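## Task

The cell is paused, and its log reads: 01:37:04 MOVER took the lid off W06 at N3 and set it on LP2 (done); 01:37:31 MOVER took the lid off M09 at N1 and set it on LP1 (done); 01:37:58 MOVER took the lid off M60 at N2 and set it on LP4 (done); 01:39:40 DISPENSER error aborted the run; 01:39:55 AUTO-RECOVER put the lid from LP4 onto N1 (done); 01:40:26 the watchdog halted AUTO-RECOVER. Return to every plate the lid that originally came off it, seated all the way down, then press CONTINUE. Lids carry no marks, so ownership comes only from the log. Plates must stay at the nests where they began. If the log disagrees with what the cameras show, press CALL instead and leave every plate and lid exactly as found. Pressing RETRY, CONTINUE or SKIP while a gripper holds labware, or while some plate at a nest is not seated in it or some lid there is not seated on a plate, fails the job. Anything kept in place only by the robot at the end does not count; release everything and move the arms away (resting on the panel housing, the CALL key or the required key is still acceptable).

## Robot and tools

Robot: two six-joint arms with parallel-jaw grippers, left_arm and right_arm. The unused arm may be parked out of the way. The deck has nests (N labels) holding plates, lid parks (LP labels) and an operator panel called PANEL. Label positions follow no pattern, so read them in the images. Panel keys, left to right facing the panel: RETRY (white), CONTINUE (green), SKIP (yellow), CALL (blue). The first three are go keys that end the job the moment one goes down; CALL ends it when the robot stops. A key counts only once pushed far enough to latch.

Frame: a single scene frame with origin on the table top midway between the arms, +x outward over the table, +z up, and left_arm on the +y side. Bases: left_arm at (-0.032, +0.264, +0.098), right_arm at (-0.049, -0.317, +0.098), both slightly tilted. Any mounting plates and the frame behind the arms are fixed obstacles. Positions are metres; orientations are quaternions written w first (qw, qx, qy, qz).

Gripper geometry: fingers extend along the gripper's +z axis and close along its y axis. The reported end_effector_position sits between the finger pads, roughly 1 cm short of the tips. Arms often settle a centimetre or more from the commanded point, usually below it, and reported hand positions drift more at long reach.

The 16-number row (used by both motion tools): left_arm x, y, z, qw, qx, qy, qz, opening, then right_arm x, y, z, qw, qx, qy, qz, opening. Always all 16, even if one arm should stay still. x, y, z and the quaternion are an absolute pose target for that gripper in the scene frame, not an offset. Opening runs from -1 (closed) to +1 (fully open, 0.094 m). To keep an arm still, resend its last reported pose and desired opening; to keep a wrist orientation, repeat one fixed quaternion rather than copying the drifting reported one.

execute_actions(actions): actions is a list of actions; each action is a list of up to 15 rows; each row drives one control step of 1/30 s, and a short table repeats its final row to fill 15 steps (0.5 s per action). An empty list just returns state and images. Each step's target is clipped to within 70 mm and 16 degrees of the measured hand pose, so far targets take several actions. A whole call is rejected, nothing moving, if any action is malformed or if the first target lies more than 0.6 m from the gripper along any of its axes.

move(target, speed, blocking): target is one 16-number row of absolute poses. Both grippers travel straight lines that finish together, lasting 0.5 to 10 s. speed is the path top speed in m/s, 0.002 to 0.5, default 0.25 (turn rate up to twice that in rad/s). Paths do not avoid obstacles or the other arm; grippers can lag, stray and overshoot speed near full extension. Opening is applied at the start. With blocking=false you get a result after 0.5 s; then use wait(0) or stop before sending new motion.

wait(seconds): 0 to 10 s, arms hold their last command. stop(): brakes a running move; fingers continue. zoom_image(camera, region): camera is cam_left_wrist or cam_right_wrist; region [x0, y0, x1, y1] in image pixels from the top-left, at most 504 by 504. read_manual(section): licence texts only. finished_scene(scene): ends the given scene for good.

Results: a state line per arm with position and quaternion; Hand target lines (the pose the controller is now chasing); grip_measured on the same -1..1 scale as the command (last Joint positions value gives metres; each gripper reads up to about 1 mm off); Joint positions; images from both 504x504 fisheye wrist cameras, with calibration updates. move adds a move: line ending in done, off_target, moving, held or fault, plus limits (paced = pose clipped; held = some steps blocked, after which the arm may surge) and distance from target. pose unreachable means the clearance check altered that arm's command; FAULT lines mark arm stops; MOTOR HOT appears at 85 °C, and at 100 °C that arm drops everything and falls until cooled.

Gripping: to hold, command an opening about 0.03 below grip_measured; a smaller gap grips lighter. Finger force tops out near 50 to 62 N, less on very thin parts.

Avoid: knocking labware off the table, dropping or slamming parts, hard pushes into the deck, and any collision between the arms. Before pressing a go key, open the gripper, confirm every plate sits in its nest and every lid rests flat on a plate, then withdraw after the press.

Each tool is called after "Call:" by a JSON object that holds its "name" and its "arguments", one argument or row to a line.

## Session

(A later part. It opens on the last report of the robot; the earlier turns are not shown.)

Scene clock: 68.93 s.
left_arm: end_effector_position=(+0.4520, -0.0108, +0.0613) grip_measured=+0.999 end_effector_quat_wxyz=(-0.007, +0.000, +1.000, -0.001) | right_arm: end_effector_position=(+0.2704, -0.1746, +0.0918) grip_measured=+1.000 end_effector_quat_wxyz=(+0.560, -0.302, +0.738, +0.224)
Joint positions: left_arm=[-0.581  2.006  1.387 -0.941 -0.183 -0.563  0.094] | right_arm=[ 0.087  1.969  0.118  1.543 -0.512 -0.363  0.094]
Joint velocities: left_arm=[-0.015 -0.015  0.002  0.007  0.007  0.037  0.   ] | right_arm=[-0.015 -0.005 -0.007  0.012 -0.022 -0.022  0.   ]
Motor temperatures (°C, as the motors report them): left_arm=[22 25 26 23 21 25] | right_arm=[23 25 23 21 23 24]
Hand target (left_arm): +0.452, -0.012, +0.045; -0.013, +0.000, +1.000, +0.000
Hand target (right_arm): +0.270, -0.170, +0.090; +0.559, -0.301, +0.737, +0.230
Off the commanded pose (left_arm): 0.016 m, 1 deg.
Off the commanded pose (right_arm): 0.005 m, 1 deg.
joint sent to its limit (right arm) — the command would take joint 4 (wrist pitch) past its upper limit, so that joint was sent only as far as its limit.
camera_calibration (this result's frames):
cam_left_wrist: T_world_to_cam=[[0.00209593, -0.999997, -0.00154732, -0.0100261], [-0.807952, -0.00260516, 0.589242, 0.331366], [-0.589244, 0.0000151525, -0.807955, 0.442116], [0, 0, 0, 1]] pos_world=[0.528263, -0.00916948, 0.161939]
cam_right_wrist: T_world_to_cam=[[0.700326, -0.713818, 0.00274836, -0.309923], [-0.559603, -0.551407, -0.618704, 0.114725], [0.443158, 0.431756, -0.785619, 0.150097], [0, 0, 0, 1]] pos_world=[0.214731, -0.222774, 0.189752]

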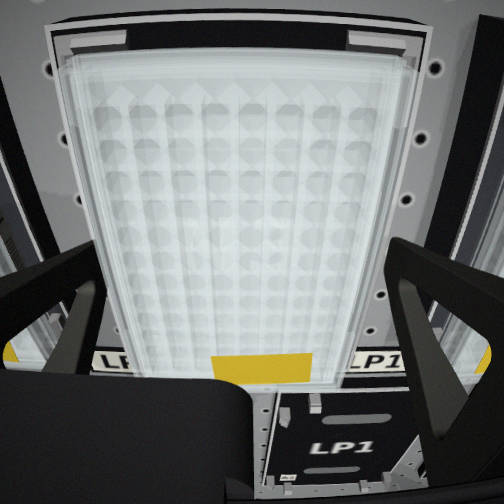

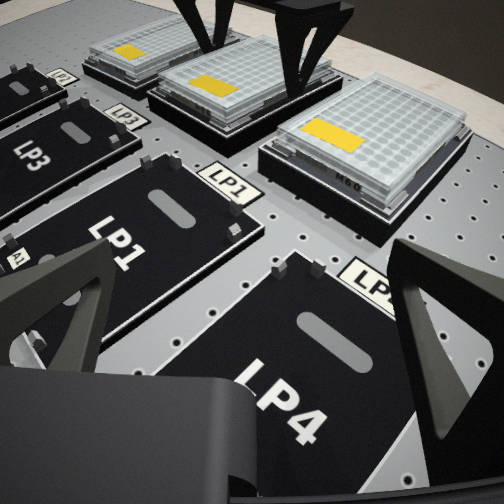

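The finger seems to have nudged it down. Lift.

Call:
{"name": "move", "arguments": {
  "target": [0.465,-0.027,0.17,0,0,1,0,1,0.27,-0.17,0.09,0.56,-0.3,0.736,0.23,1],
  "speed": 0.08
}}

Call:
{"name": "zoom_image", "arguments": {
  "camera": "cam_right_wrist",
  "region": [130,10,360,170]
}}

Scene clock: 70.80 s.
left_arm: end_effector_position=(+0.4472, -0.0141, +0.1397) grip_measured=+0.999 end_effector_quat_wxyz=(-0.026, +0.005, +1.000, +0.015) | right_arm: end_effector_position=(+0.2704, -0.1746, +0.0918) grip_measured=+1.000 end_effector_quat_wxyz=(+0.560, -0.302, +0.738, +0.224)
Joint positions: left_arm=[-0.619  1.927  1.487 -1.177 -0.189 -0.602  0.094] | right_arm=[ 0.087  1.969  0.118  1.543 -0.512 -0.363  0.094]
Joint velocities: left_arm=[-0.005  0.005 -0.002  0.007  0.022  0.051 -0.   ] | right_arm=[-0.005  0.005  0.002 -0.012  0.007 -0.037  0.   ]
Motor temperatures (°C, as the motors report them): left_arm=[22 25 27 23 21 25] | right_arm=[23 25 23 21 23 24]
Hand target (left_arm): +0.462, -0.025, +0.171; -0.000, -0.000, +1.000, -0.001
Hand target (right_arm): +0.270, -0.170, +0.090; +0.559, -0.301, +0.737, +0.230
Off the commanded pose (left_arm): 0.037 m, 3 deg.
Off the commanded pose (right_arm): 0.005 m, 1 deg.
joint sent to its limit (right arm) — the command would take joint 4 (wrist pitch) past its upper limit, so that joint was sent only as far as its limit.
move: off_target (left_arm)
camera_calibration (this result's frames):
cam_left_wrist: T_world_to_cam=[[-0.00821528, -0.999407, -0.0334436, -0.00408564], [-0.785603, -0.0142416, 0.618566, 0.266984], [-0.618676, 0.0313551, -0.78502, 0.512967], [0, 0, 0, 1]] pos_world=[0.52707, -0.0163651, 0.237405]
cam_right_wrist: T_world_to_cam=[[0.700326, -0.713818, 0.00274836, -0.309923], [-0.559603, -0.551407, -0.618704, 0.114725], [0.443158, 0.431756, -0.785619, 0.150097], [0, 0, 0, 1]] pos_world=[0.214731, -0.222774, 0.189752]

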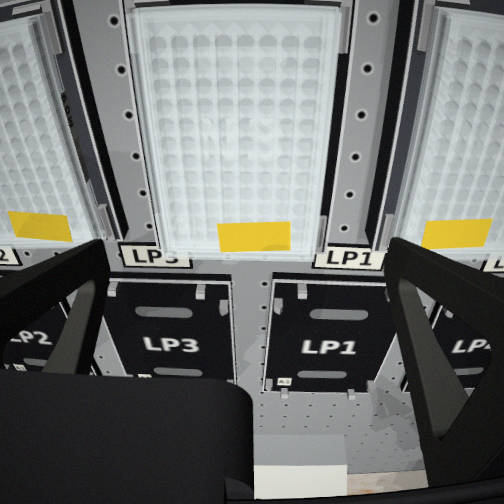

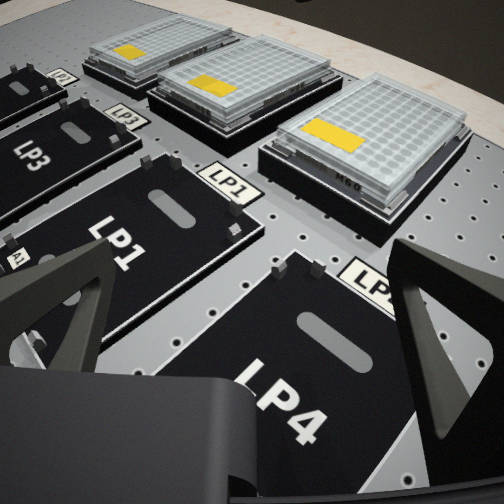

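Region (130, 10, 360, 170) of cam_right_wrist's 504x504 image, scaled by 2.191, with more detail than that image has; it fills the top 351 rows of this view, and the rest is white.

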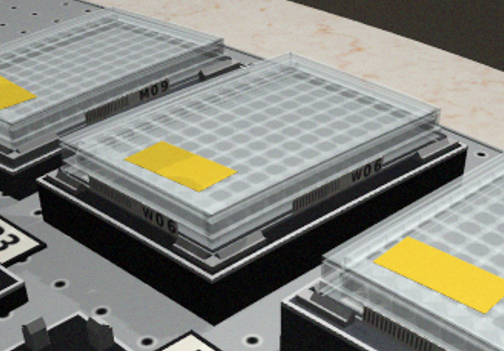

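Seated.

Call:
{"name": "move", "arguments": {
  "target": [0.0,0.0,0.22,0.28,0,0.96,0,-1,0.3,-0.35,0.15,0.5,-0.2,0.83,0.1,1]
}}

Call:
{"name": "move", "arguments": {
  "target": [-0.006,0.02,0.105,0.28,0,0.96,0,-1,0.3,-0.35,0.15,0.5,-0.2,0.83,0.1,1],
  "speed": 0.1
}}

Call:
{"name": "move", "arguments": {
  "target": [0.008,0.024,0.098,0.28,0,0.96,0,-1,0.3,-0.35,0.15,0.5,-0.2,0.83,0.1,1],
  "speed": 0.04
}}

Scene clock: 75.30 s.
left_arm: end_effector_position=(-0.0003, +0.0189, +0.2057) grip_measured=-0.998 end_effector_quat_wxyz=(+0.276, +0.011, +0.961, -0.002) | right_arm: end_effector_position=(+0.2853, -0.3401, +0.1377) grip_measured=+1.000 end_effector_quat_wxyz=(+0.487, -0.194, +0.843, +0.119)
Joint positions: left_arm=[-1.891  1.397  0.712 -1.254 -0.602 -1.922  0.   ] | right_arm=[-0.462  1.005  0.167  0.26  -0.65  -0.567  0.094]
Joint velocities: left_arm=[ 0.005 -0.005 -0.012 -0.007 -0.11   0.037 -0.001] | right_arm=[-0.005 -0.005  0.002 -0.007 -0.022 -0.022  0.   ]
Motor temperatures (°C, as the motors report them): left_arm=[22 25 27 23 21 25] | right_arm=[23 25 23 21 23 24]
Hand target (left_arm): -0.002, +0.005, +0.216; +0.275, -0.000, +0.962, -0.009
Hand target (right_arm): +0.300, -0.351, +0.152; +0.502, -0.200, +0.835, +0.104
Off the commanded pose (left_arm): 0.024 m, 1 deg.
Off the commanded pose (right_arm): 0.022 m, 3 deg.
move: off_target (left_arm, right_arm)
camera_calibration (this result's frames):
cam_left_wrist: T_world_to_cam=[[-0.0172296, -0.999838, -0.00514255, 0.0216356], [-0.998308, 0.0169171, 0.0556316, -0.00976327], [-0.0555356, 0.00609237, -0.998438, 0.331461], [0, 0, 0, 1]] pos_world=[0.00903394, 0.0197778, 0.331598]
cam_right_wrist: T_world_to_cam=[[0.446875, -0.894438, -0.0168344, -0.425086], [-0.818412, -0.401147, -0.411441, 0.156546], [0.361255, 0.19764, -0.911281, 0.212082], [0, 0, 0, 1]] pos_world=[0.241464, -0.359331, 0.250519]

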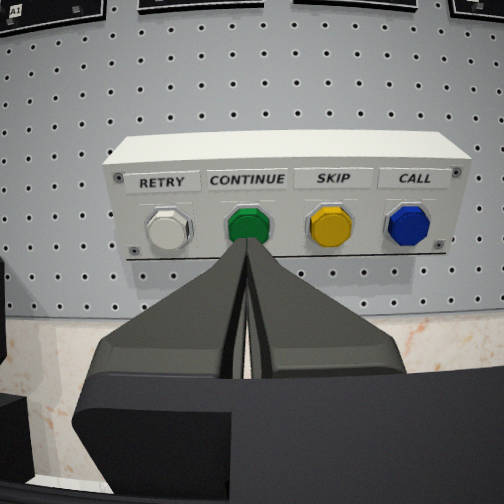

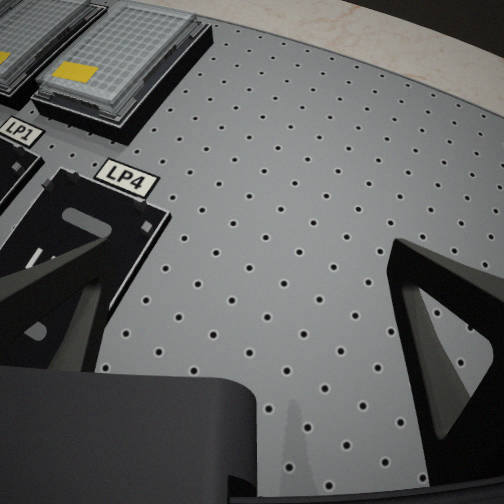

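Scene clock: 76.67 s.
left_arm: end_effector_position=(-0.0082, +0.0154, +0.1109) grip_measured=-0.998 end_effector_quat_wxyz=(+0.277, +0.005, +0.961, -0.003) | right_arm: end_effector_position=(+0.2853, -0.3405, +0.1375) grip_measured=+1.000 end_effector_quat_wxyz=(+0.487, -0.194, +0.843, +0.118)
Joint positions: left_arm=[-1.891  1.623  0.598 -0.916 -0.604 -1.934  0.   ] | right_arm=[-0.462  1.005  0.167  0.26  -0.648 -0.569  0.094]
Joint velocities: left_arm=[-0.015 -0.015  0.002  0.002 -0.051  0.007  0.   ] | right_arm=[ 0.005 -0.005 -0.022 -0.012  0.037  0.11   0.   ]
Motor temperatures (°C, as the motors report them): left_arm=[22 25 27 23 21 25] | right_arm=[23 25 23 21 23 24]
Hand target (left_arm): -0.006, +0.018, +0.105; +0.280, +0.000, +0.960, -0.000
Hand target (right_arm): +0.299, -0.350, +0.150; +0.503, -0.201, +0.835, +0.100
Off the commanded pose (left_arm): 0.008 m, 1 deg.
Off the commanded pose (right_arm): 0.022 m, 3 deg.
move: off_target (right_arm)
camera_calibration (this result's frames):
cam_left_wrist: T_world_to_cam=[[-0.00730666, -0.999973, -0.0000104328, 0.0169902], [-0.998532, 0.00729557, 0.0536758, -0.0119472], [-0.0536743, 0.000402608, -0.998558, 0.236473], [0, 0, 0, 1]] pos_world=[0.00088702, 0.0169817, 0.236774]
cam_right_wrist: T_world_to_cam=[[0.446065, -0.894882, -0.0145564, -0.425652], [-0.818815, -0.401475, -0.410316, 0.156223], [0.361341, 0.194947, -0.911827, 0.211094], [0, 0, 0, 1]] pos_world=[0.24151, -0.35934, 0.250386]

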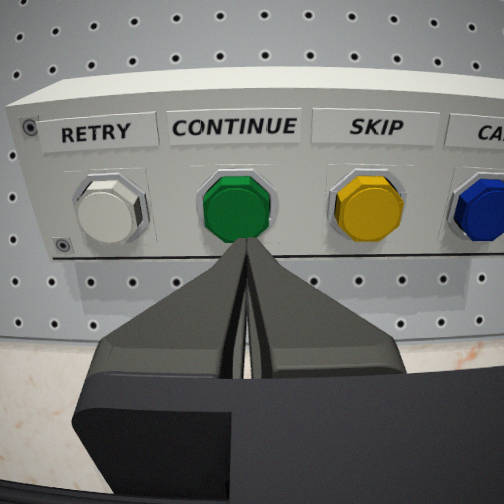

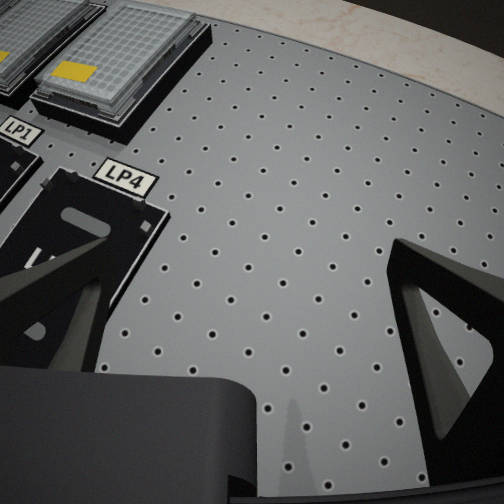

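Scene clock: 77.57 s.
left_arm: end_effector_position=(+0.0043, +0.0206, +0.1021) grip_measured=-0.998 end_effector_quat_wxyz=(+0.280, -0.001, +0.960, -0.004) | right_arm: end_effector_position=(+0.2853, -0.3405, +0.1375) grip_measured=+1.000 end_effector_quat_wxyz=(+0.487, -0.194, +0.843, +0.118)
Joint positions: left_arm=[-1.854  1.623  0.565 -0.862 -0.622 -1.906  0.   ] | right_arm=[-0.462  1.005  0.167  0.26  -0.648 -0.569  0.094]
Joint velocities: left_arm=[-0.005 -0.015 -0.012  0.007 -0.037 -0.022  0.   ] | right_arm=[-0.005 -0.005  0.002  0.002 -0.095  0.007  0.   ]
Motor temperatures (°C, as the motors report them): left_arm=[22 25 27 23 21 25] | right_arm=[23 25 23 21 23 24]
Hand target (left_arm): +0.008, +0.024, +0.098; +0.280, -0.000, +0.960, +0.000
Hand target (right_arm): +0.299, -0.350, +0.150; +0.503, -0.201, +0.835, +0.100
Off the commanded pose (left_arm): 0.006 m, 0 deg.
Off the commanded pose (right_arm): 0.022 m, 3 deg.
move: off_target (right_arm)
camera_calibration (this result's frames):
cam_left_wrist: T_world_to_cam=[[0.00394359, -0.99998, 0.00497374, 0.0217929], [-0.998812, -0.00369734, 0.0485833, 0.00165994], [-0.048564, -0.00515942, -0.998807, 0.22847], [0, 0, 0, 1]] pos_world=[0.0126675, 0.0229774, 0.228009]
cam_right_wrist: T_world_to_cam=[[0.446065, -0.894882, -0.0145564, -0.425652], [-0.818815, -0.401475, -0.410316, 0.156223], [0.361341, 0.194947, -0.911827, 0.211094], [0, 0, 0, 1]] pos_world=[0.24151, -0.35934, 0.250386]

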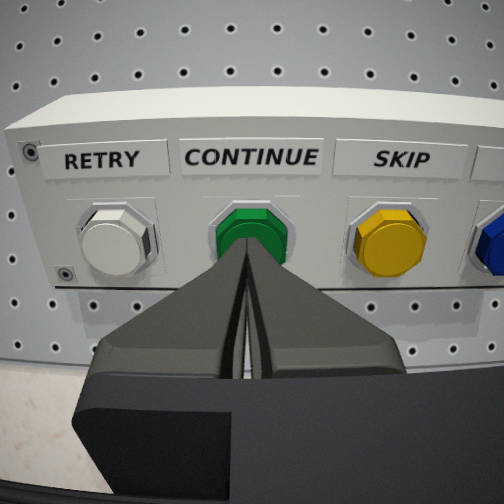

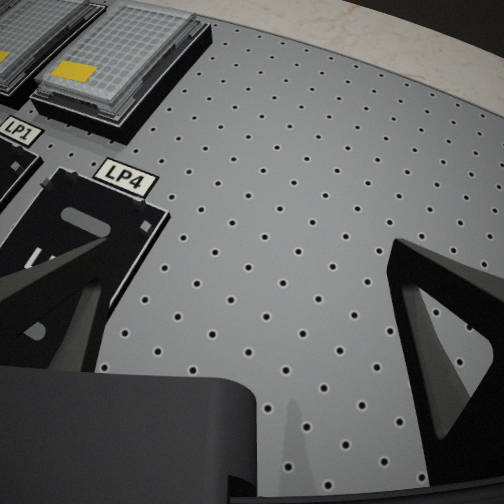

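Call:
{"name": "move", "arguments": {
  "target": [0.022,0.024,0.068,0.28,0,0.96,0,-1,0.3,-0.35,0.15,0.5,-0.2,0.83,0.1,1],
  "speed": 0.03
}}

Scene clock: 78.47 s.
left_arm: end_effector_position=(+0.0095, +0.0158, +0.0927) grip_measured=-0.998 end_effector_quat_wxyz=(+0.277, +0.001, +0.961, -0.015) | right_arm: end_effector_position=(+0.2853, -0.3405, +0.1375) grip_measured=+1.000 end_effector_quat_wxyz=(+0.487, -0.194, +0.843, +0.118)
Joint positions: left_arm=[-1.829  1.638  0.547 -0.784 -0.632 -1.862  0.   ] | right_arm=[-0.462  1.005  0.167  0.26  -0.648 -0.569  0.094]
Joint velocities: left_arm=[-0.015 -0.015 -0.002 -0.012 -0.051 -0.007  0.   ] | right_arm=[-0.015 -0.015 -0.007  0.012  0.007  0.051  0.   ]
Motor temperatures (°C, as the motors report them): left_arm=[22 25 26 23 21 25] | right_arm=[23 25 23 21 23 24]
move: unfinished (the scene ended)
camera_calibration (this result's frames):
cam_left_wrist: T_world_to_cam=[[-0.00637704, -0.999634, 0.0262722, 0.0150945], [-0.998559, 0.00776565, 0.0530962, 0.00669791], [-0.0532808, -0.0258958, -0.998244, 0.219702], [0, 0, 0, 1]] pos_world=[0.0184904, 0.0207264, 0.218564]
cam_right_wrist: T_world_to_cam=[[0.446065, -0.894882, -0.0145564, -0.425652], [-0.818815, -0.401475, -0.410316, 0.156223], [0.361341, 0.194947, -0.911827, 0.211094], [0, 0, 0, 1]] pos_world=[0.24151, -0.35934, 0.250386]
The task's run has ended: the event that ends the task has happened.

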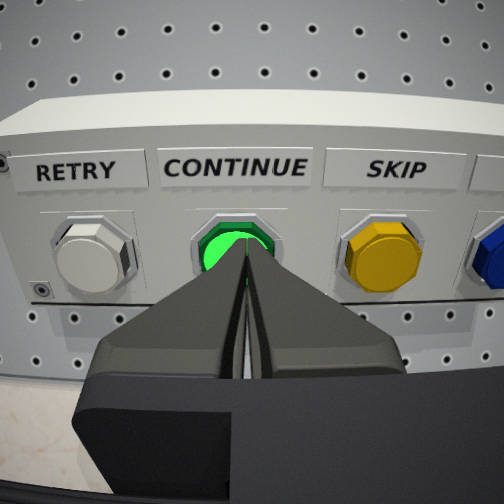

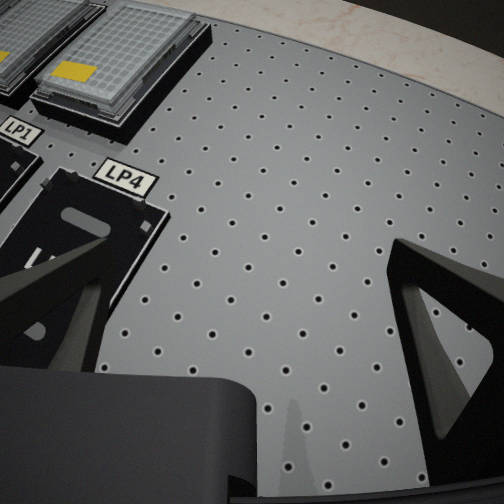

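Call:
{"name": "finished_scene", "arguments": {
  "scene": 2
}}

The scene is finished: the task was done.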